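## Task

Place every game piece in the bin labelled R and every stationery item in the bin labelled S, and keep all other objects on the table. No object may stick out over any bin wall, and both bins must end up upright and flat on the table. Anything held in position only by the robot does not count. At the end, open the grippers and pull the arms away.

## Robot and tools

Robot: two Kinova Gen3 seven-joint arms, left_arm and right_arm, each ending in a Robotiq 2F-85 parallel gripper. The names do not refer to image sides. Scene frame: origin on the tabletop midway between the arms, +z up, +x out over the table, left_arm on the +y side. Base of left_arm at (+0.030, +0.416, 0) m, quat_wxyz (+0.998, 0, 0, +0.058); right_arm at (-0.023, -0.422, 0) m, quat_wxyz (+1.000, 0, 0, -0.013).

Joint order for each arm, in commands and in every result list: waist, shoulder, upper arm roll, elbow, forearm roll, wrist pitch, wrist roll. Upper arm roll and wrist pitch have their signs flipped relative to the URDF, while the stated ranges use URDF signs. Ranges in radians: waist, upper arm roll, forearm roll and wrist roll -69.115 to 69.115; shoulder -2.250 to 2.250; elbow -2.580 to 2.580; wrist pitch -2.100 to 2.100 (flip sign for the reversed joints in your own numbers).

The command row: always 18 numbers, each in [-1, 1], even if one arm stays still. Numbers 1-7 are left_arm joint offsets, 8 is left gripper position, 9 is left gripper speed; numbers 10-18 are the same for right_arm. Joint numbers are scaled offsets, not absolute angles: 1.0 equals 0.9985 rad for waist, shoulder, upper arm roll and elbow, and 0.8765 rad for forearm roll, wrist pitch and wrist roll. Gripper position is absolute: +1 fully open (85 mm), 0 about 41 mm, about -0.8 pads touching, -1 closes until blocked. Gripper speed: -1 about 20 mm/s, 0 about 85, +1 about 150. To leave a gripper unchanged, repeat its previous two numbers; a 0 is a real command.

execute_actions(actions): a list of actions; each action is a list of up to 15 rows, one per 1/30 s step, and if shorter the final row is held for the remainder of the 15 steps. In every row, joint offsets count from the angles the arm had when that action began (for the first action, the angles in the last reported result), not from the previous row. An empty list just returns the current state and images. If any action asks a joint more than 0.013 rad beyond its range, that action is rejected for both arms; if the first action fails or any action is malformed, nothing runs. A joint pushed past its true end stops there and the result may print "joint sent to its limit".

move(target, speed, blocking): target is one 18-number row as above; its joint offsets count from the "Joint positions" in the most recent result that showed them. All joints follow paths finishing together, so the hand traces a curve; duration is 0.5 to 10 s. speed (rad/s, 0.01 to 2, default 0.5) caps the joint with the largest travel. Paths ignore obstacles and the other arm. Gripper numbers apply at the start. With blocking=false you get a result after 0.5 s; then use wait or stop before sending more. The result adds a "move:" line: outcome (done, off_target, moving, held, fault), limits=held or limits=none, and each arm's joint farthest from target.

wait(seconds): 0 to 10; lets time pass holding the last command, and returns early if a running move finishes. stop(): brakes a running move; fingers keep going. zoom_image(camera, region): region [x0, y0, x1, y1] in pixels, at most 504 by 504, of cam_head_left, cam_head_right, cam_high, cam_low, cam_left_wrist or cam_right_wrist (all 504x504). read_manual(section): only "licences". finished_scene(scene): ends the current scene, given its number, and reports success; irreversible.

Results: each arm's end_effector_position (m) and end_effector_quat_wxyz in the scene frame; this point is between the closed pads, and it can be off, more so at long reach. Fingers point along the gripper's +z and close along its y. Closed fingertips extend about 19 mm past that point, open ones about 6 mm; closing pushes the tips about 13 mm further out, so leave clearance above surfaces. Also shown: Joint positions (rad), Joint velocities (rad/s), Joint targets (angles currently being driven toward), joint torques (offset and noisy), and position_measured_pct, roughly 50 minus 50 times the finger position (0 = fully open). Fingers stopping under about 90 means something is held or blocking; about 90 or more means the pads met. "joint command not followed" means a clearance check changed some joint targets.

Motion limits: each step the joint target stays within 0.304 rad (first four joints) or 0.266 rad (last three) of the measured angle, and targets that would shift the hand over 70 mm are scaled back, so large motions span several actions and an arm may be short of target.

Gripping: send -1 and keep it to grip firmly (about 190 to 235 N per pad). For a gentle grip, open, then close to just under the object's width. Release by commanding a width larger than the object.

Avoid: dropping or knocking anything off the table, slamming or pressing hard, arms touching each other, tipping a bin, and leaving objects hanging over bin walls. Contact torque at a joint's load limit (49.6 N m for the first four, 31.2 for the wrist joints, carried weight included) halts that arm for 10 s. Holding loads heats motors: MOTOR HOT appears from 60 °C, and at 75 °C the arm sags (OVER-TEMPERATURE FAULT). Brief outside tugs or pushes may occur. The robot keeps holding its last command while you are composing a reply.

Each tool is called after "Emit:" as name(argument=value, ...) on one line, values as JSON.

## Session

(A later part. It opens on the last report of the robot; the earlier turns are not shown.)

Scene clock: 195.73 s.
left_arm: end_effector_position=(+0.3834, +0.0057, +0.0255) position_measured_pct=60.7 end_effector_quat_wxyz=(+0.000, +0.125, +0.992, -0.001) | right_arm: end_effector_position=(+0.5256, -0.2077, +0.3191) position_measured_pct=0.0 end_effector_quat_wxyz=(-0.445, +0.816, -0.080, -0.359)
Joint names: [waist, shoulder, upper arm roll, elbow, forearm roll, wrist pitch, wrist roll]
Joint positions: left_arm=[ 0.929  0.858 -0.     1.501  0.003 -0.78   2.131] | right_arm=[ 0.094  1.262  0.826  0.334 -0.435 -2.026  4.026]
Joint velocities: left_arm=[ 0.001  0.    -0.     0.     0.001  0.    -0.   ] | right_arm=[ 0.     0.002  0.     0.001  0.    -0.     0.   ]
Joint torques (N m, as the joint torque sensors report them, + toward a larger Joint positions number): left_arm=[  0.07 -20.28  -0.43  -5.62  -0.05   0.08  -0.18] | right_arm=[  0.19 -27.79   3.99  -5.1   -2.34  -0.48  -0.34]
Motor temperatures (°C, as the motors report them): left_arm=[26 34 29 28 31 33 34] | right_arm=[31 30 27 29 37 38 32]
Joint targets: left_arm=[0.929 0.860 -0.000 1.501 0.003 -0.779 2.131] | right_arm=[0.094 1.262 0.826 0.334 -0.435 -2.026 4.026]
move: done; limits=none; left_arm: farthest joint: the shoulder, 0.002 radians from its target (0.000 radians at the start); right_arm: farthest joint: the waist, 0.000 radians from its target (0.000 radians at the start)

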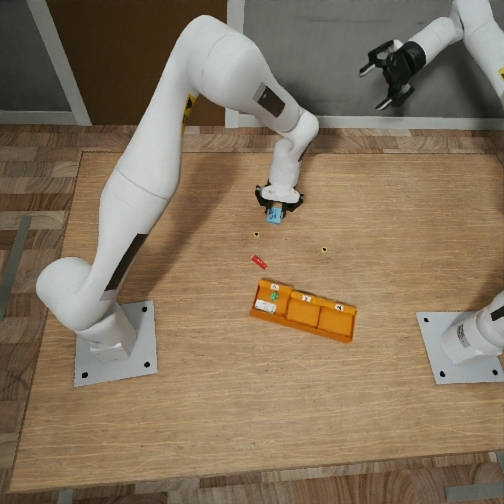

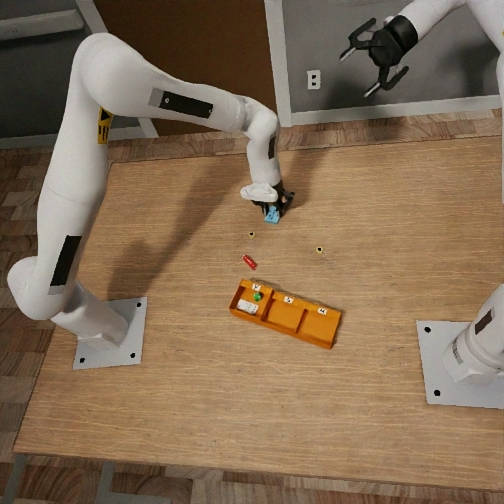

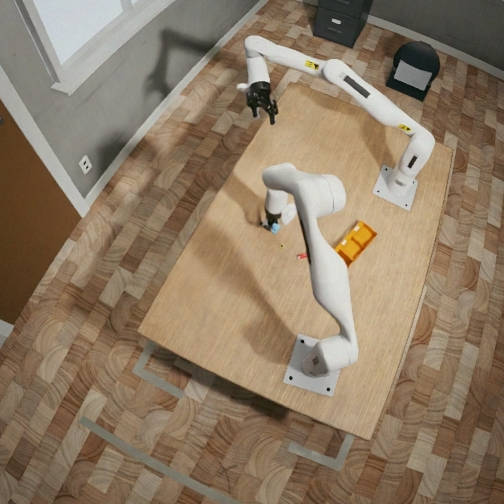

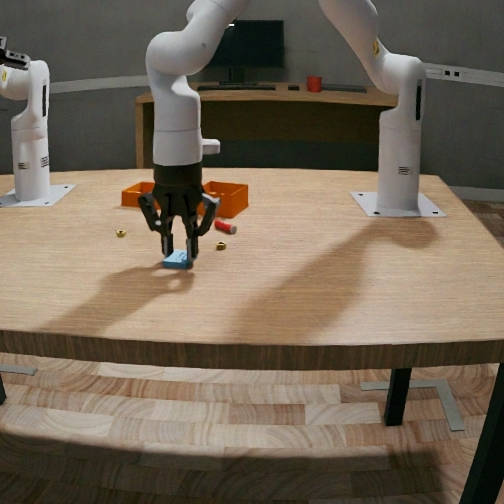

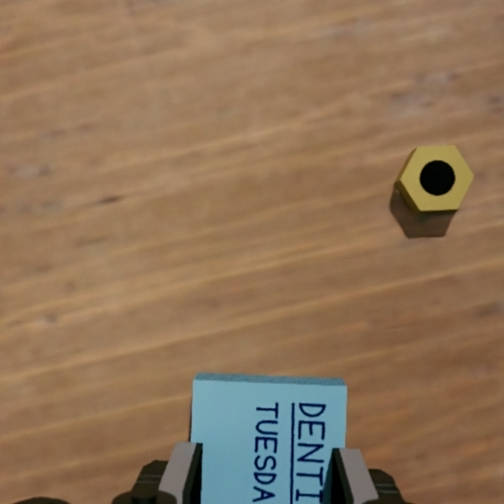

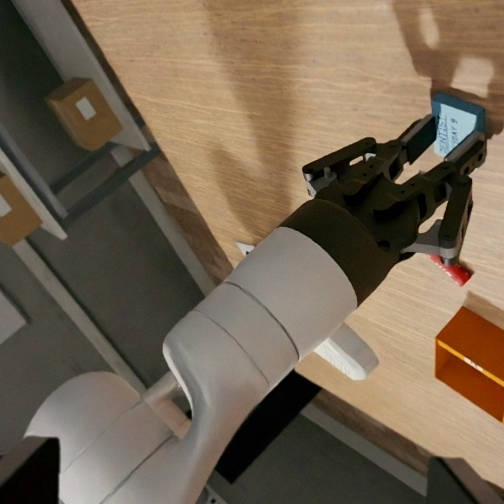

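Emit:
move(target=[0,-0.2,0,-0.07,0,-0.31,0,-1,0.3,0,0,0,0,0,0,0,1,0], speed=0.6)

Emit:
move(target=[0.607,-0.134,0,0.321,0,0.213,0.521,-1,0.3,0,0,0,0,0,0,0,1,0], speed=0.9)

Scene clock: 205.50 s.
left_arm: end_effector_position=(+0.3763, +0.0130, +0.1501) position_measured_pct=60.7 end_effector_quat_wxyz=(-0.001, +0.125, +0.992, -0.001) | right_arm: end_effector_position=(+0.5256, -0.2077, +0.3191) position_measured_pct=0.0 end_effector_quat_wxyz=(-0.445, +0.816, -0.080, -0.359)
Joint names: [waist, shoulder, upper arm roll, elbow, forearm roll, wrist pitch, wrist roll]
Joint positions: left_arm=[ 0.929  0.659 -0.     1.431  0.003 -1.052  2.131] | right_arm=[ 0.094  1.262  0.826  0.334 -0.435 -2.026  4.026]
Joint velocities: left_arm=[-0.001 -0.004  0.    -0.     0.001  0.001  0.002] | right_arm=[-0.002 -0.    -0.    -0.001  0.001  0.001  0.   ]
Joint torques (N m, as the joint torque sensors report them, + toward a larger Joint positions number): left_arm=[  0.18 -20.05  -0.27  -7.2   -0.16  -0.14  -0.2 ] | right_arm=[  0.15 -27.64   4.12  -5.33  -2.37  -0.4   -0.37]
Motor temperatures (°C, as the motors report them): left_arm=[26 34 29 28 31 33 34] | right_arm=[31 30 27 29 37 38 32]
Joint targets: left_arm=[0.929 0.659 -0.000 1.431 0.003 -1.052 2.131] | right_arm=[0.094 1.262 0.826 0.334 -0.435 -2.026 4.026]
move: done; limits=none; left_arm: farthest joint: the shoulder, 0.001 radians from its target (0.200 radians at the start); right_arm: farthest joint: the waist, 0.000 radians from its target (0.000 radians at the start)

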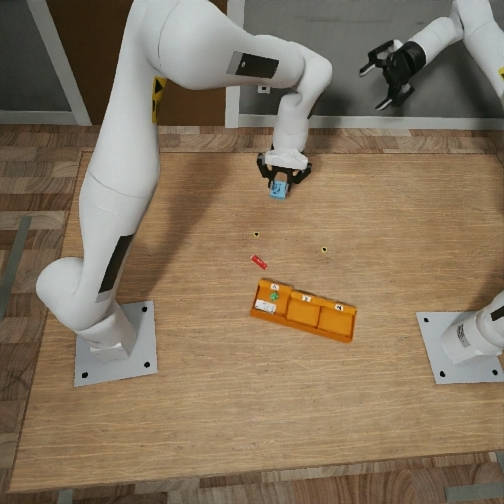

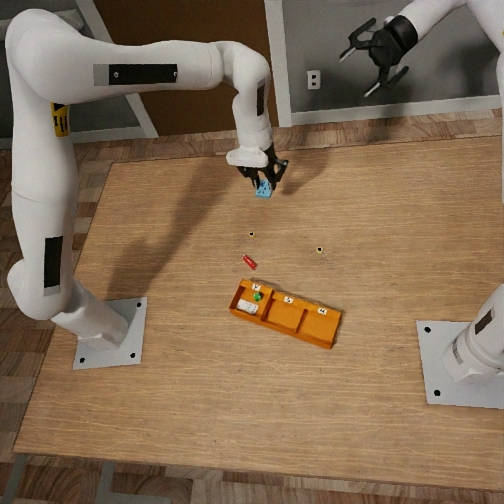

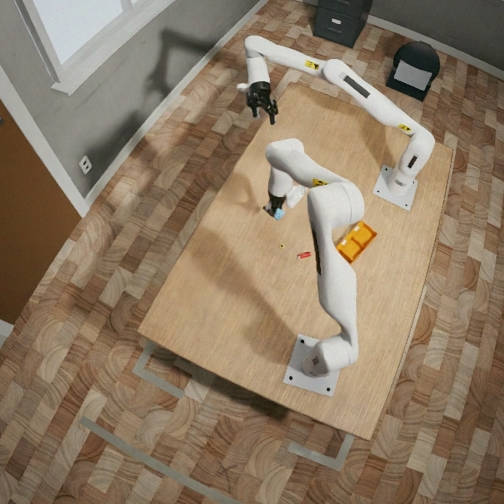

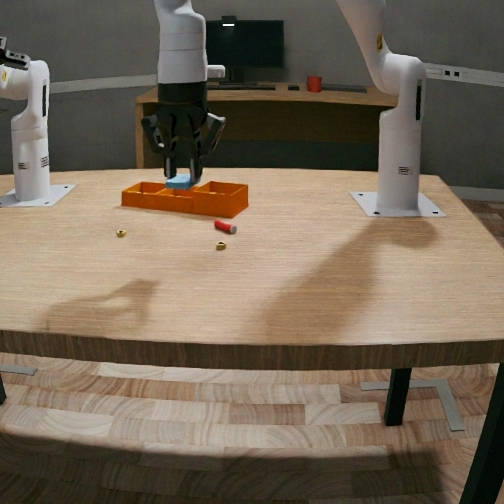

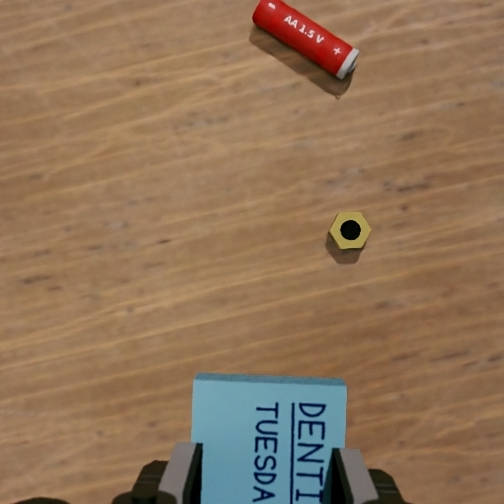

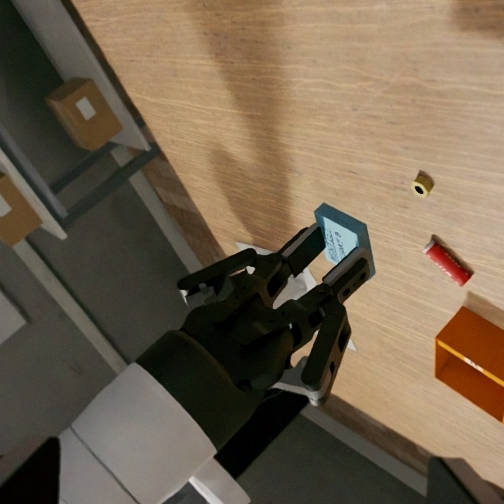

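Scene clock: 206.93 s.
left_arm: end_effector_position=(+0.0732, -0.0329, +0.1335) position_measured_pct=60.7 end_effector_quat_wxyz=(-0.001, +0.199, +0.980, -0.000) | right_arm: end_effector_position=(+0.5256, -0.2077, +0.3191) position_measured_pct=0.0 end_effector_quat_wxyz=(-0.445, +0.816, -0.080, -0.359)
Joint names: [waist, shoulder, upper arm roll, elbow, forearm roll, wrist pitch, wrist roll]
Joint positions: left_arm=[ 1.535  0.525 -0.     1.752  0.003 -0.865  2.588] | right_arm=[ 0.094  1.262  0.826  0.334 -0.435 -2.026  4.026]
Joint velocities: left_arm=[ 0.002 -0.001 -0.    -0.     0.    -0.    -0.001] | right_arm=[-0.001  0.001 -0.    -0.001 -0.001  0.001 -0.   ]
Joint torques (N m, as the joint torque sensors report them, + toward a larger Joint positions number): left_arm=[  0.27 -16.94  -0.37  -6.24  -0.17  -0.17  -0.22] | right_arm=[  0.29 -27.61   4.14  -5.24  -2.39  -0.61  -0.24]
Motor temperatures (°C, as the motors report them): left_arm=[26 34 29 28 31 33 34] | right_arm=[31 30 27 29 37 38 32]
Joint targets: left_arm=[1.535 0.525 -0.000 1.752 0.003 -0.865 2.588] | right_arm=[0.094 1.262 0.826 0.334 -0.435 -2.026 4.026]
move: done; limits=none; left_arm: farthest joint: the waist, 0.001 radians from its target (0.606 radians at the start); right_arm: farthest joint: the waist, 0.000 radians from its target (0.000 radians at the start)

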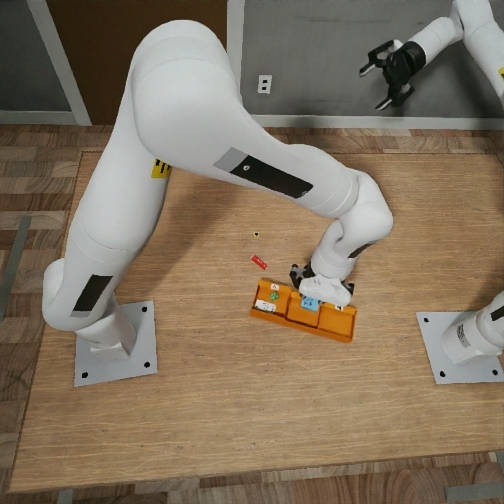

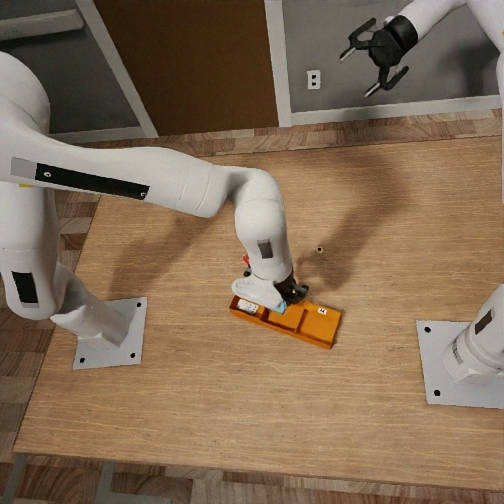

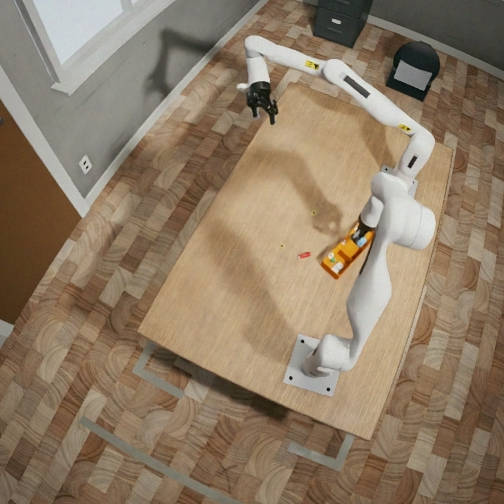

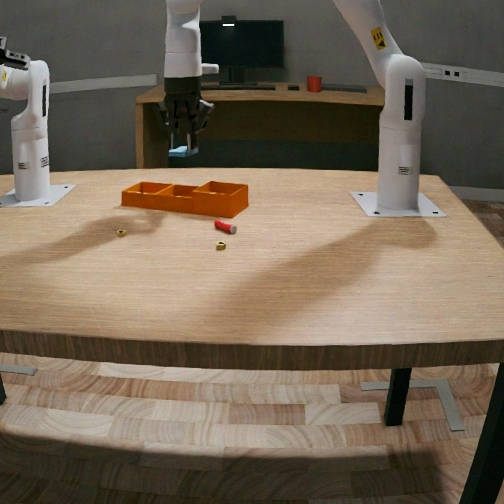

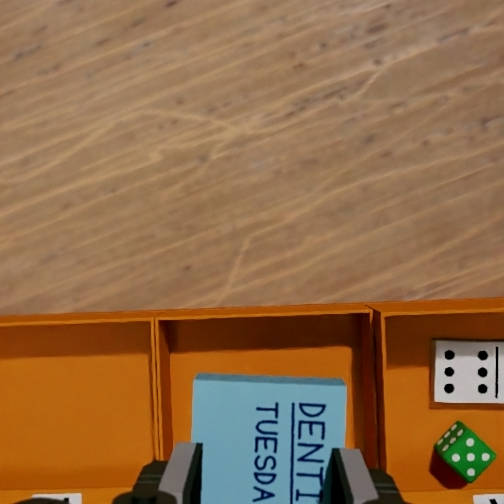

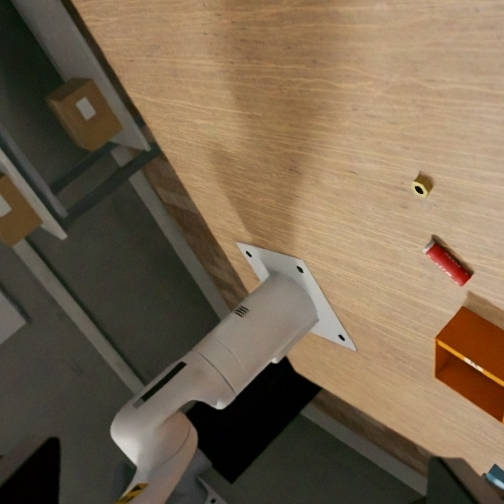

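Emit:
move(target=[0.006,0.158,0,0.083,0,0.275,0.007,-1,0.3,0,0,0,0,0,0,0,1,0], speed=0.15)

Scene clock: 218.03 s.
left_arm: end_effector_position=(+0.0705, -0.0323, +0.0449) position_measured_pct=60.7 end_effector_quat_wxyz=(-0.001, +0.198, +0.980, -0.000) | right_arm: end_effector_position=(+0.5256, -0.2077, +0.3191) position_measured_pct=0.0 end_effector_quat_wxyz=(-0.445, +0.816, -0.080, -0.359)
Joint names: [waist, shoulder, upper arm roll, elbow, forearm roll, wrist pitch, wrist roll]
Joint positions: left_arm=[ 1.541  0.683 -0.     1.835  0.003 -0.624  2.594] | right_arm=[ 0.094  1.262  0.826  0.334 -0.435 -2.026  4.026]
Joint velocities: left_arm=[-0.001  0.002 -0.001 -0.    -0.     0.001 -0.   ] | right_arm=[ 0.001 -0.001 -0.    -0.001 -0.001  0.    -0.   ]
Joint torques (N m, as the joint torque sensors report them, + toward a larger Joint positions number): left_arm=[  0.18 -18.3   -0.34  -4.67  -0.1   -0.25  -0.19] | right_arm=[  0.1  -27.74   3.9   -5.14  -2.43  -0.44  -0.41]
Motor temperatures (°C, as the motors report them): left_arm=[26 34 29 28 31 33 34] | right_arm=[31 30 27 29 37 38 32]
Joint targets: left_arm=[1.541 0.683 -0.000 1.835 0.003 -0.624 2.594] | right_arm=[0.094 1.262 0.826 0.334 -0.435 -2.026 4.026]
move: done; limits=none; left_arm: farthest joint: the waist, 0.000 radians from its target (0.006 radians at the start); right_arm: farthest joint: the waist, 0.000 radians from its target (0.000 radians at the start)

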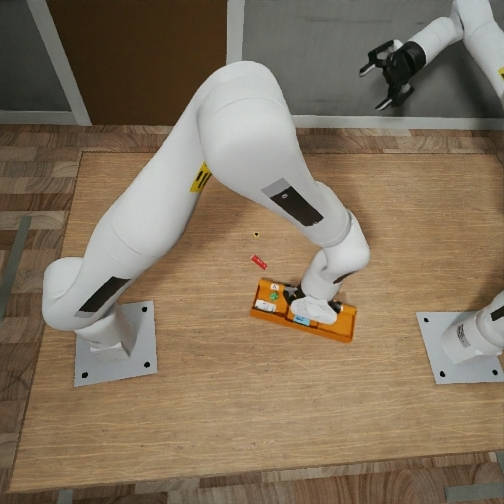

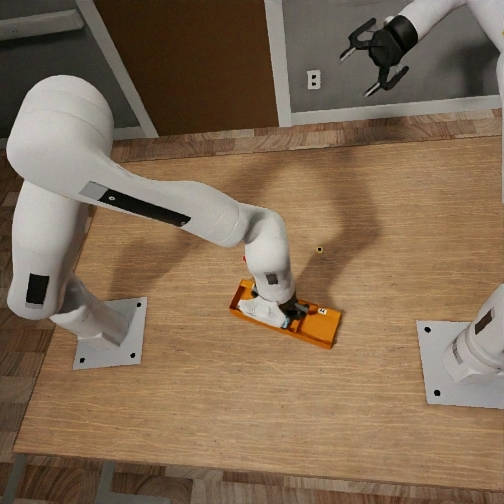

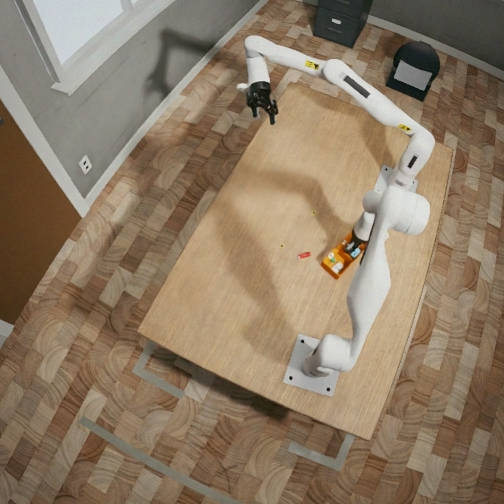

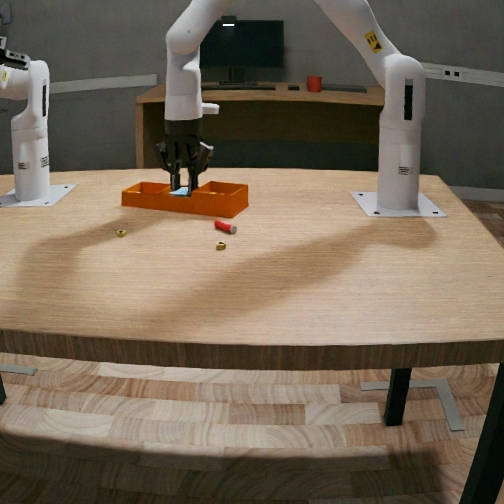

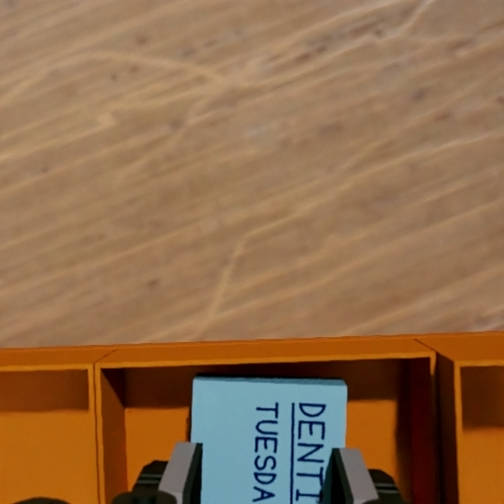

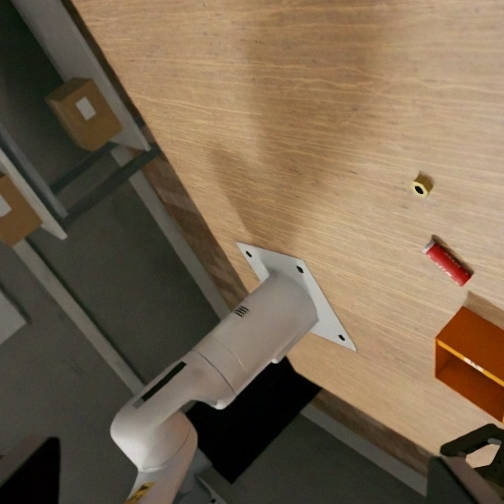

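Emit:
move(target=[0,0.015,0,0.006,0,0.024,0,-1,0.3,0,0,0,0,0,0,0,1,0], speed=0.1)

Emit:
move(target=[0,0,0,0,0,0,0,0.1,0,0,0,0,0,0,0,0,1,0])

Emit:
move(target=[0,-0.25,0,-0.1,0,-0.4,0,0.1,0,0,0,0,0,0,0,0,1,0])

Emit:
move(target=[-0.9,-0.15,0,-0.2,0,-0.4,0,0.1,0,0,0,0,0,0,0,0,1,0], speed=1)

Scene clock: 227.70 s.
left_arm: end_effector_position=(+0.0705, -0.0319, +0.0371) position_measured_pct=60.7 end_effector_quat_wxyz=(-0.001, +0.198, +0.980, -0.001) | right_arm: end_effector_position=(+0.5256, -0.2077, +0.3191) position_measured_pct=0.0 end_effector_quat_wxyz=(-0.445, +0.816, -0.080, -0.359)
Joint names: [waist, shoulder, upper arm roll, elbow, forearm roll, wrist pitch, wrist roll]
Joint positions: left_arm=[ 1.541  0.698 -0.     1.841  0.003 -0.603  2.594] | right_arm=[ 0.094  1.262  0.826  0.334 -0.435 -2.026  4.026]
Joint velocities: left_arm=[-0.     0.004 -0.001  0.     0.001  0.     0.   ] | right_arm=[ 0.001  0.002 -0.     0.001 -0.001  0.001 -0.   ]
Joint torques (N m, as the joint torque sensors report them, + toward a larger Joint positions number): left_arm=[  0.07 -18.61  -0.37  -4.65  -0.12  -0.32  -0.26] | right_arm=[  0.17 -27.74   4.17  -5.22  -2.41  -0.51  -0.3 ]
Motor temperatures (°C, as the motors report them): left_arm=[26 34 29 28 31 33 34] | right_arm=[31 31 27 29 37 38 32]
Joint targets: left_arm=[1.541 0.698 -0.000 1.841 0.003 -0.603 2.594] | right_arm=[0.094 1.262 0.826 0.334 -0.435 -2.026 4.026]
move: done; limits=none; left_arm: farthest joint: the waist, 0.000 radians from its target (0.000 radians at the start); right_arm: farthest joint: the waist, 0.000 radians from its target (0.000 radians at the start)

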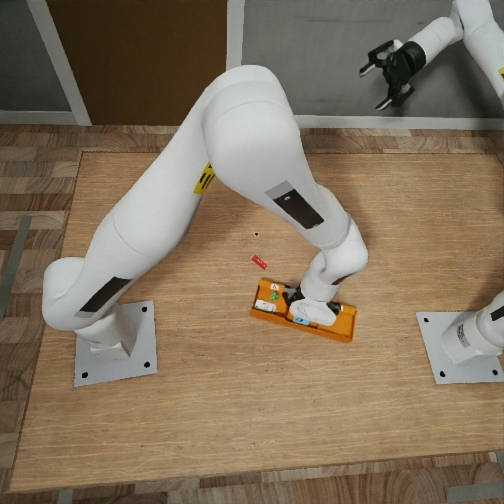

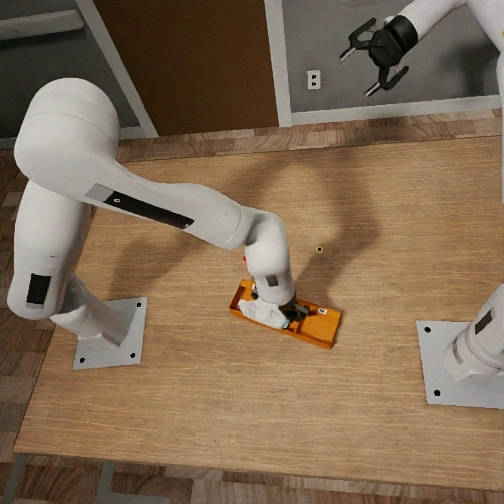

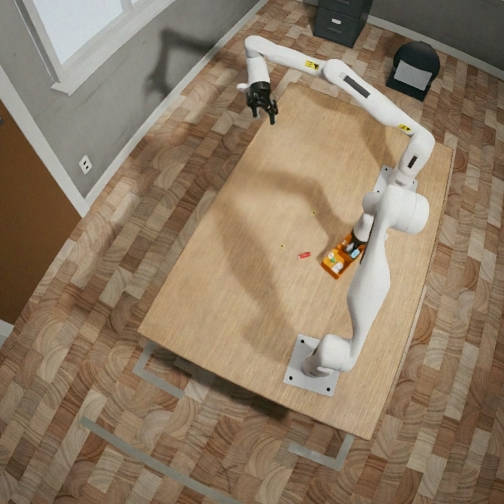

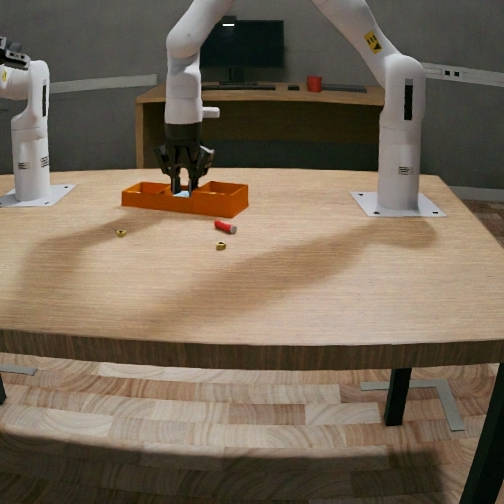

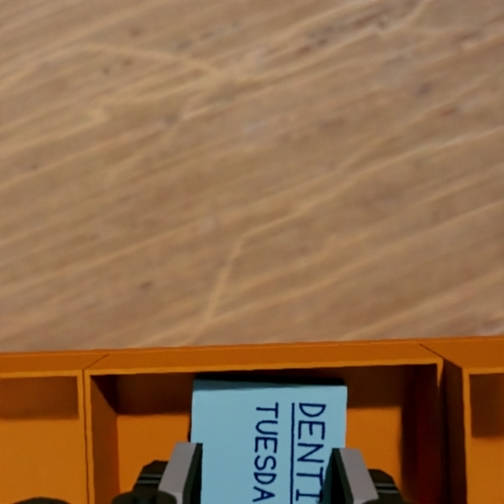

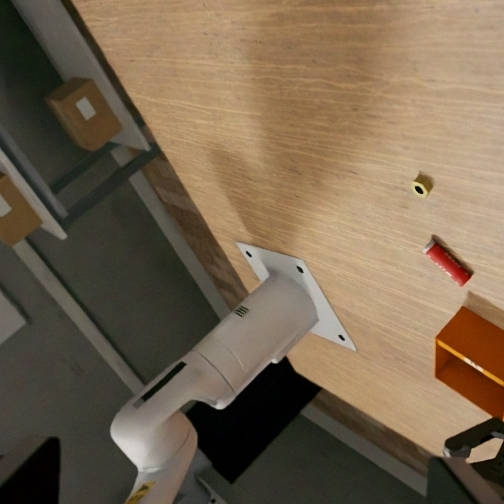

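Scene clock: 228.23 s.
left_arm: end_effector_position=(+0.0705, -0.0319, +0.0371) position_measured_pct=45.2 end_effector_quat_wxyz=(-0.001, +0.198, +0.980, -0.001) | right_arm: end_effector_position=(+0.5256, -0.2077, +0.3191) position_measured_pct=0.0 end_effector_quat_wxyz=(-0.445, +0.816, -0.080, -0.359)
Joint names: [waist, shoulder, upper arm roll, elbow, forearm roll, wrist pitch, wrist roll]
Joint positions: left_arm=[ 1.541  0.698 -0.     1.841  0.003 -0.603  2.594] | right_arm=[ 0.094  1.262  0.826  0.334 -0.435 -2.026  4.026]
Joint velocities: left_arm=[-0.    -0.002  0.001  0.001 -0.     0.001  0.001] | right_arm=[-0.001  0.     0.    -0.    -0.002 -0.001  0.   ]
Joint torques (N m, as the joint torque sensors report them, + toward a larger Joint positions number): left_arm=[  0.22 -18.15  -0.35  -4.63  -0.13  -0.23  -0.18] | right_arm=[  0.07 -27.57   4.13  -5.09  -2.5   -0.43  -0.31]
Motor temperatures (°C, as the motors report them): left_arm=[26 34 29 28 31 33 34] | right_arm=[31 31 27 29 37 38 32]
Joint targets: left_arm=[1.541 0.698 -0.000 1.841 0.003 -0.603 2.594] | right_arm=[0.094 1.262 0.826 0.334 -0.435 -2.026 4.026]
move: done; limits=none; left_arm: farthest joint: the waist, 0.000 radians from its target (0.000 radians at the start); right_arm: farthest joint: the waist, 0.000 radians from its target (0.000 radians at the start)

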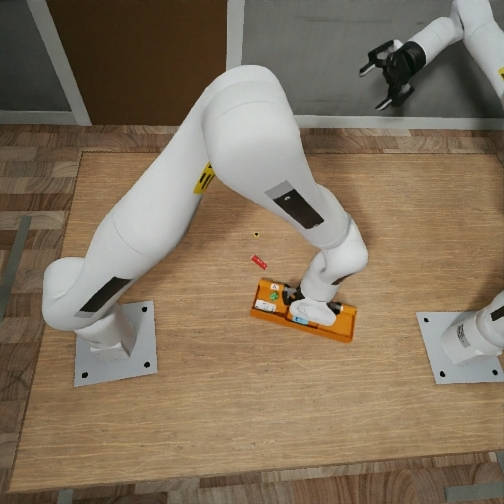

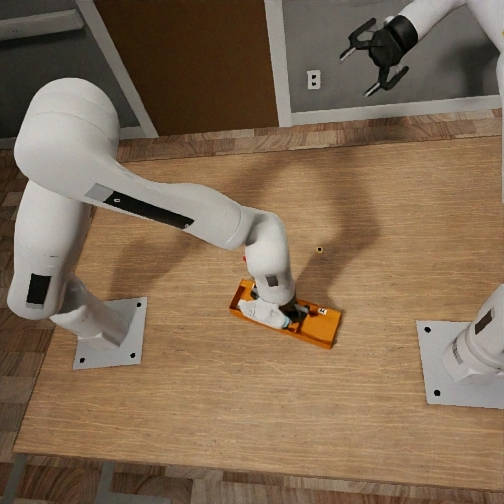

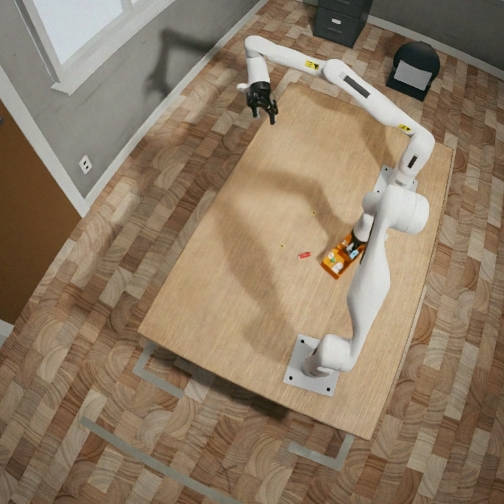

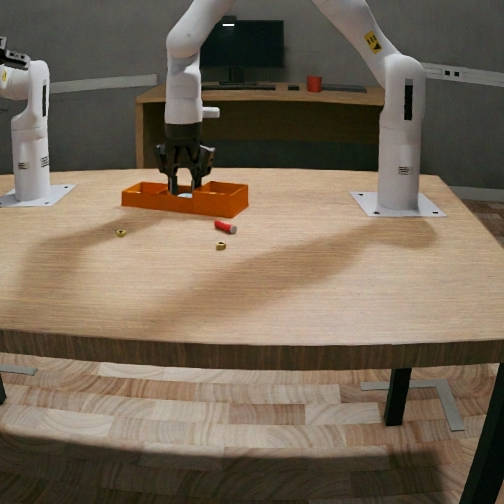

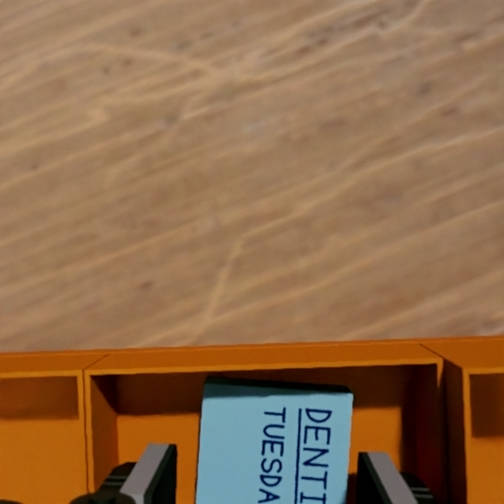

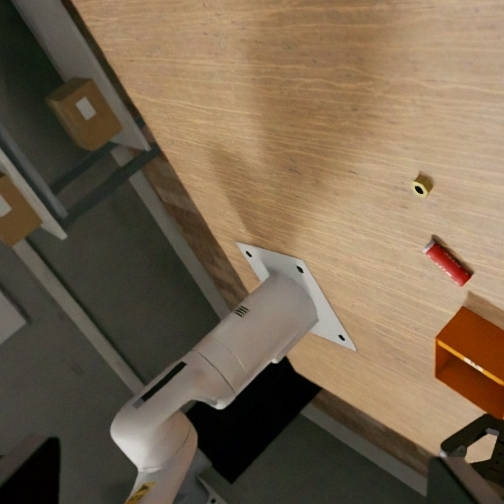

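Scene clock: 229.50 s.
left_arm: end_effector_position=(+0.0688, -0.0214, +0.1705) position_measured_pct=45.2 end_effector_quat_wxyz=(-0.001, +0.199, +0.980, +0.000) | right_arm: end_effector_position=(+0.5256, -0.2077, +0.3191) position_measured_pct=0.0 end_effector_quat_wxyz=(-0.445, +0.816, -0.080, -0.359)
Joint names: [waist, shoulder, upper arm roll, elbow, forearm roll, wrist pitch, wrist roll]
Joint positions: left_arm=[ 1.541  0.448 -0.     1.741  0.003 -0.953  2.594] | right_arm=[ 0.094  1.262  0.826  0.334 -0.435 -2.026  4.026]
Joint velocities: left_arm=[-0.    -0.003  0.001  0.001  0.001 -0.     0.002] | right_arm=[ 0.001 -0.001 -0.     0.001 -0.    -0.001  0.   ]
Joint torques (N m, as the joint torque sensors report them, + toward a larger Joint positions number): left_arm=[  0.16 -15.84  -0.22  -6.72  -0.1   -0.24  -0.27] | right_arm=[  0.12 -27.78   4.06  -5.16  -2.47  -0.47  -0.33]
Motor temperatures (°C, as the motors report them): left_arm=[26 34 29 28 31 33 34] | right_arm=[31 31 27 29 37 38 32]
Joint targets: left_arm=[1.541 0.448 -0.000 1.741 0.003 -0.953 2.594] | right_arm=[0.094 1.262 0.826 0.334 -0.435 -2.026 4.026]
move: done; limits=none; left_arm: farthest joint: the waist, 0.000 radians from its target (0.000 radians at the start); right_arm: farthest joint: the waist, 0.000 radians from its target (0.000 radians at the start)

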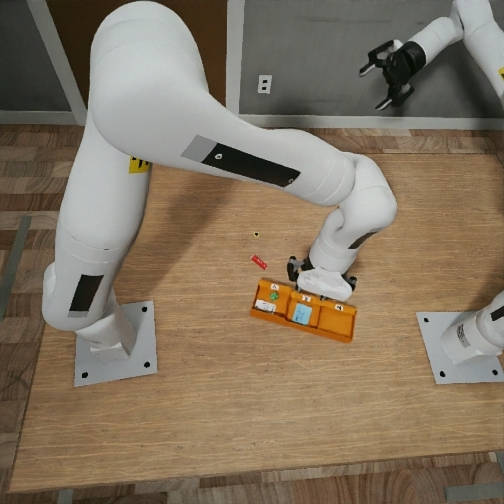

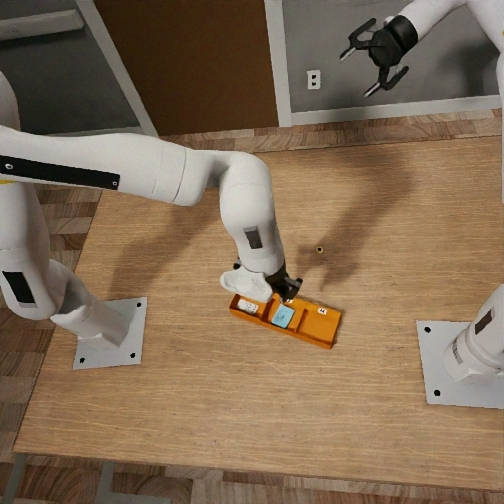

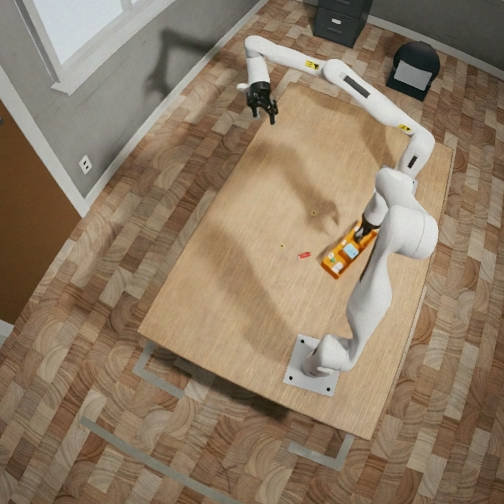

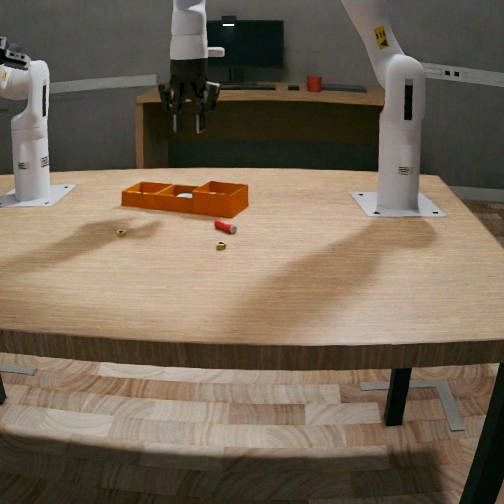

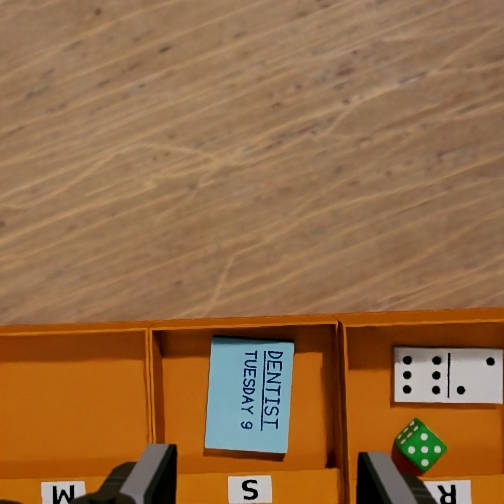

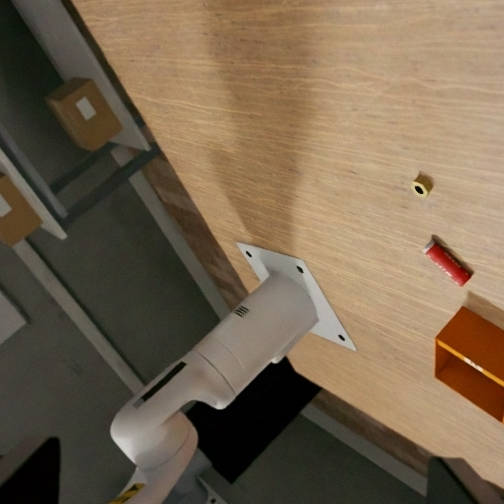

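Scene clock: 231.27 s.
left_arm: end_effector_position=(+0.3859, +0.1796, +0.2922) position_measured_pct=45.2 end_effector_quat_wxyz=(-0.002, -0.246, +0.969, -0.000) | right_arm: end_effector_position=(+0.5256, -0.2077, +0.3191) position_measured_pct=0.0 end_effector_quat_wxyz=(-0.445, +0.816, -0.080, -0.359)
Joint names: [waist, shoulder, upper arm roll, elbow, forearm roll, wrist pitch, wrist roll]
Joint positions: left_arm=[ 0.642  0.298 -0.     1.541  0.003 -1.304  2.594] | right_arm=[ 0.094  1.262  0.826  0.334 -0.435 -2.026  4.026]
Joint velocities: left_arm=[-0.002 -0.003 -0.    -0.     0.     0.    -0.   ] | right_arm=[ 0.001 -0.001  0.    -0.001  0.001 -0.001 -0.   ]
Joint torques (N m, as the joint torque sensors report them, + toward a larger Joint positions number): left_arm=[  0.36 -14.72  -0.23  -7.96  -0.14  -0.26  -0.3 ] | right_arm=[  0.17 -27.71   4.07  -5.04  -2.49  -0.4   -0.28]
Motor temperatures (°C, as the motors report them): left_arm=[26 34 29 28 31 33 34] | right_arm=[31 31 27 29 37 38 32]
Joint targets: left_arm=[0.642 0.298 -0.000 1.541 0.003 -1.304 2.594] | right_arm=[0.094 1.262 0.826 0.334 -0.435 -2.026 4.026]
move: done; limits=none; left_arm: farthest joint: the waist, 0.000 radians from its target (0.898 radians at the start); right_arm: farthest joint: the waist, 0.000 radians from its target (0.000 radians at the start)

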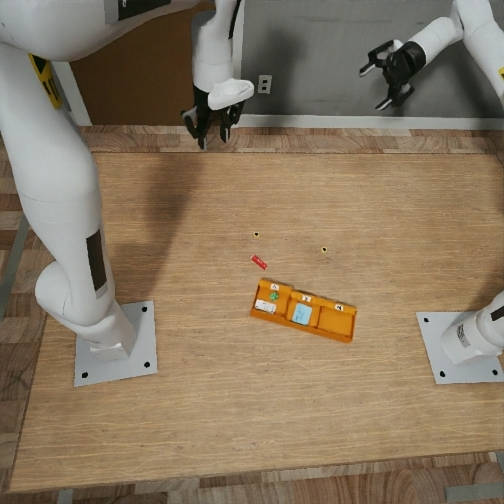

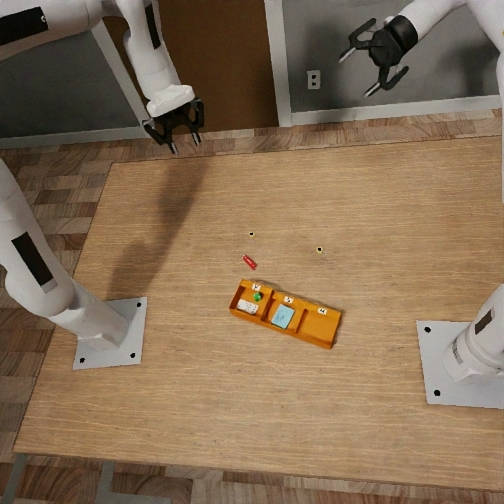

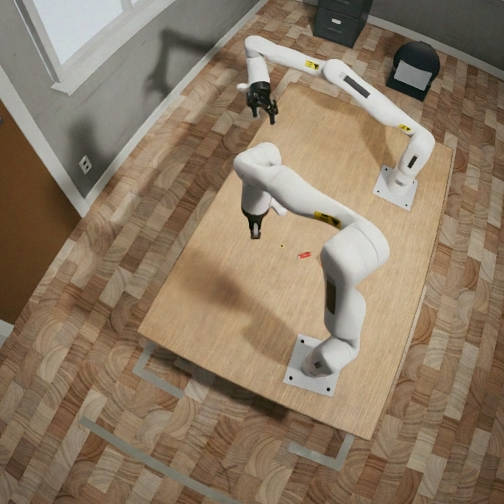

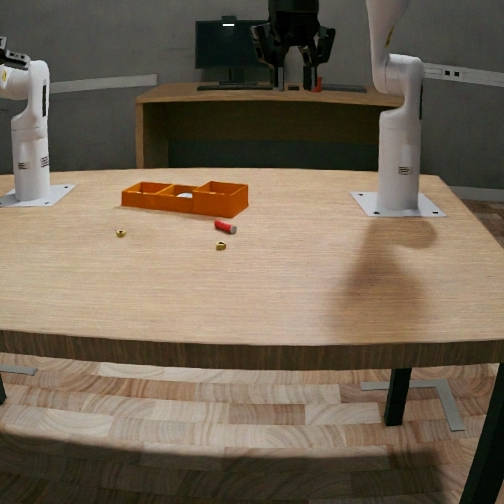

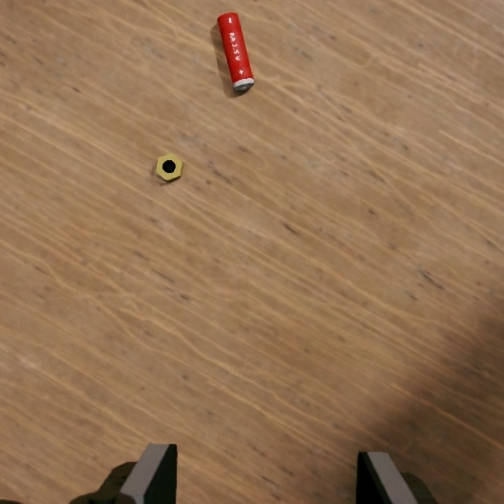

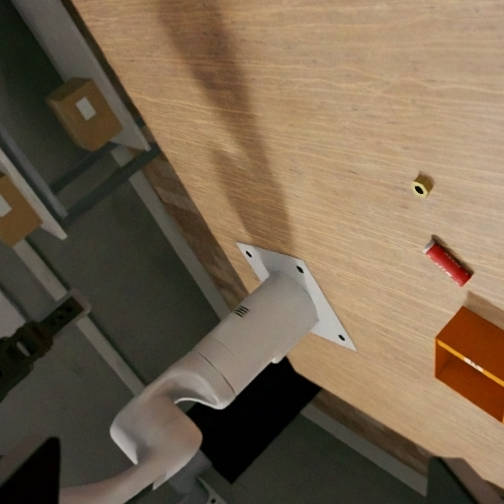

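Emit:
finished_scene(scene=1)

The scene is finished: the task was done.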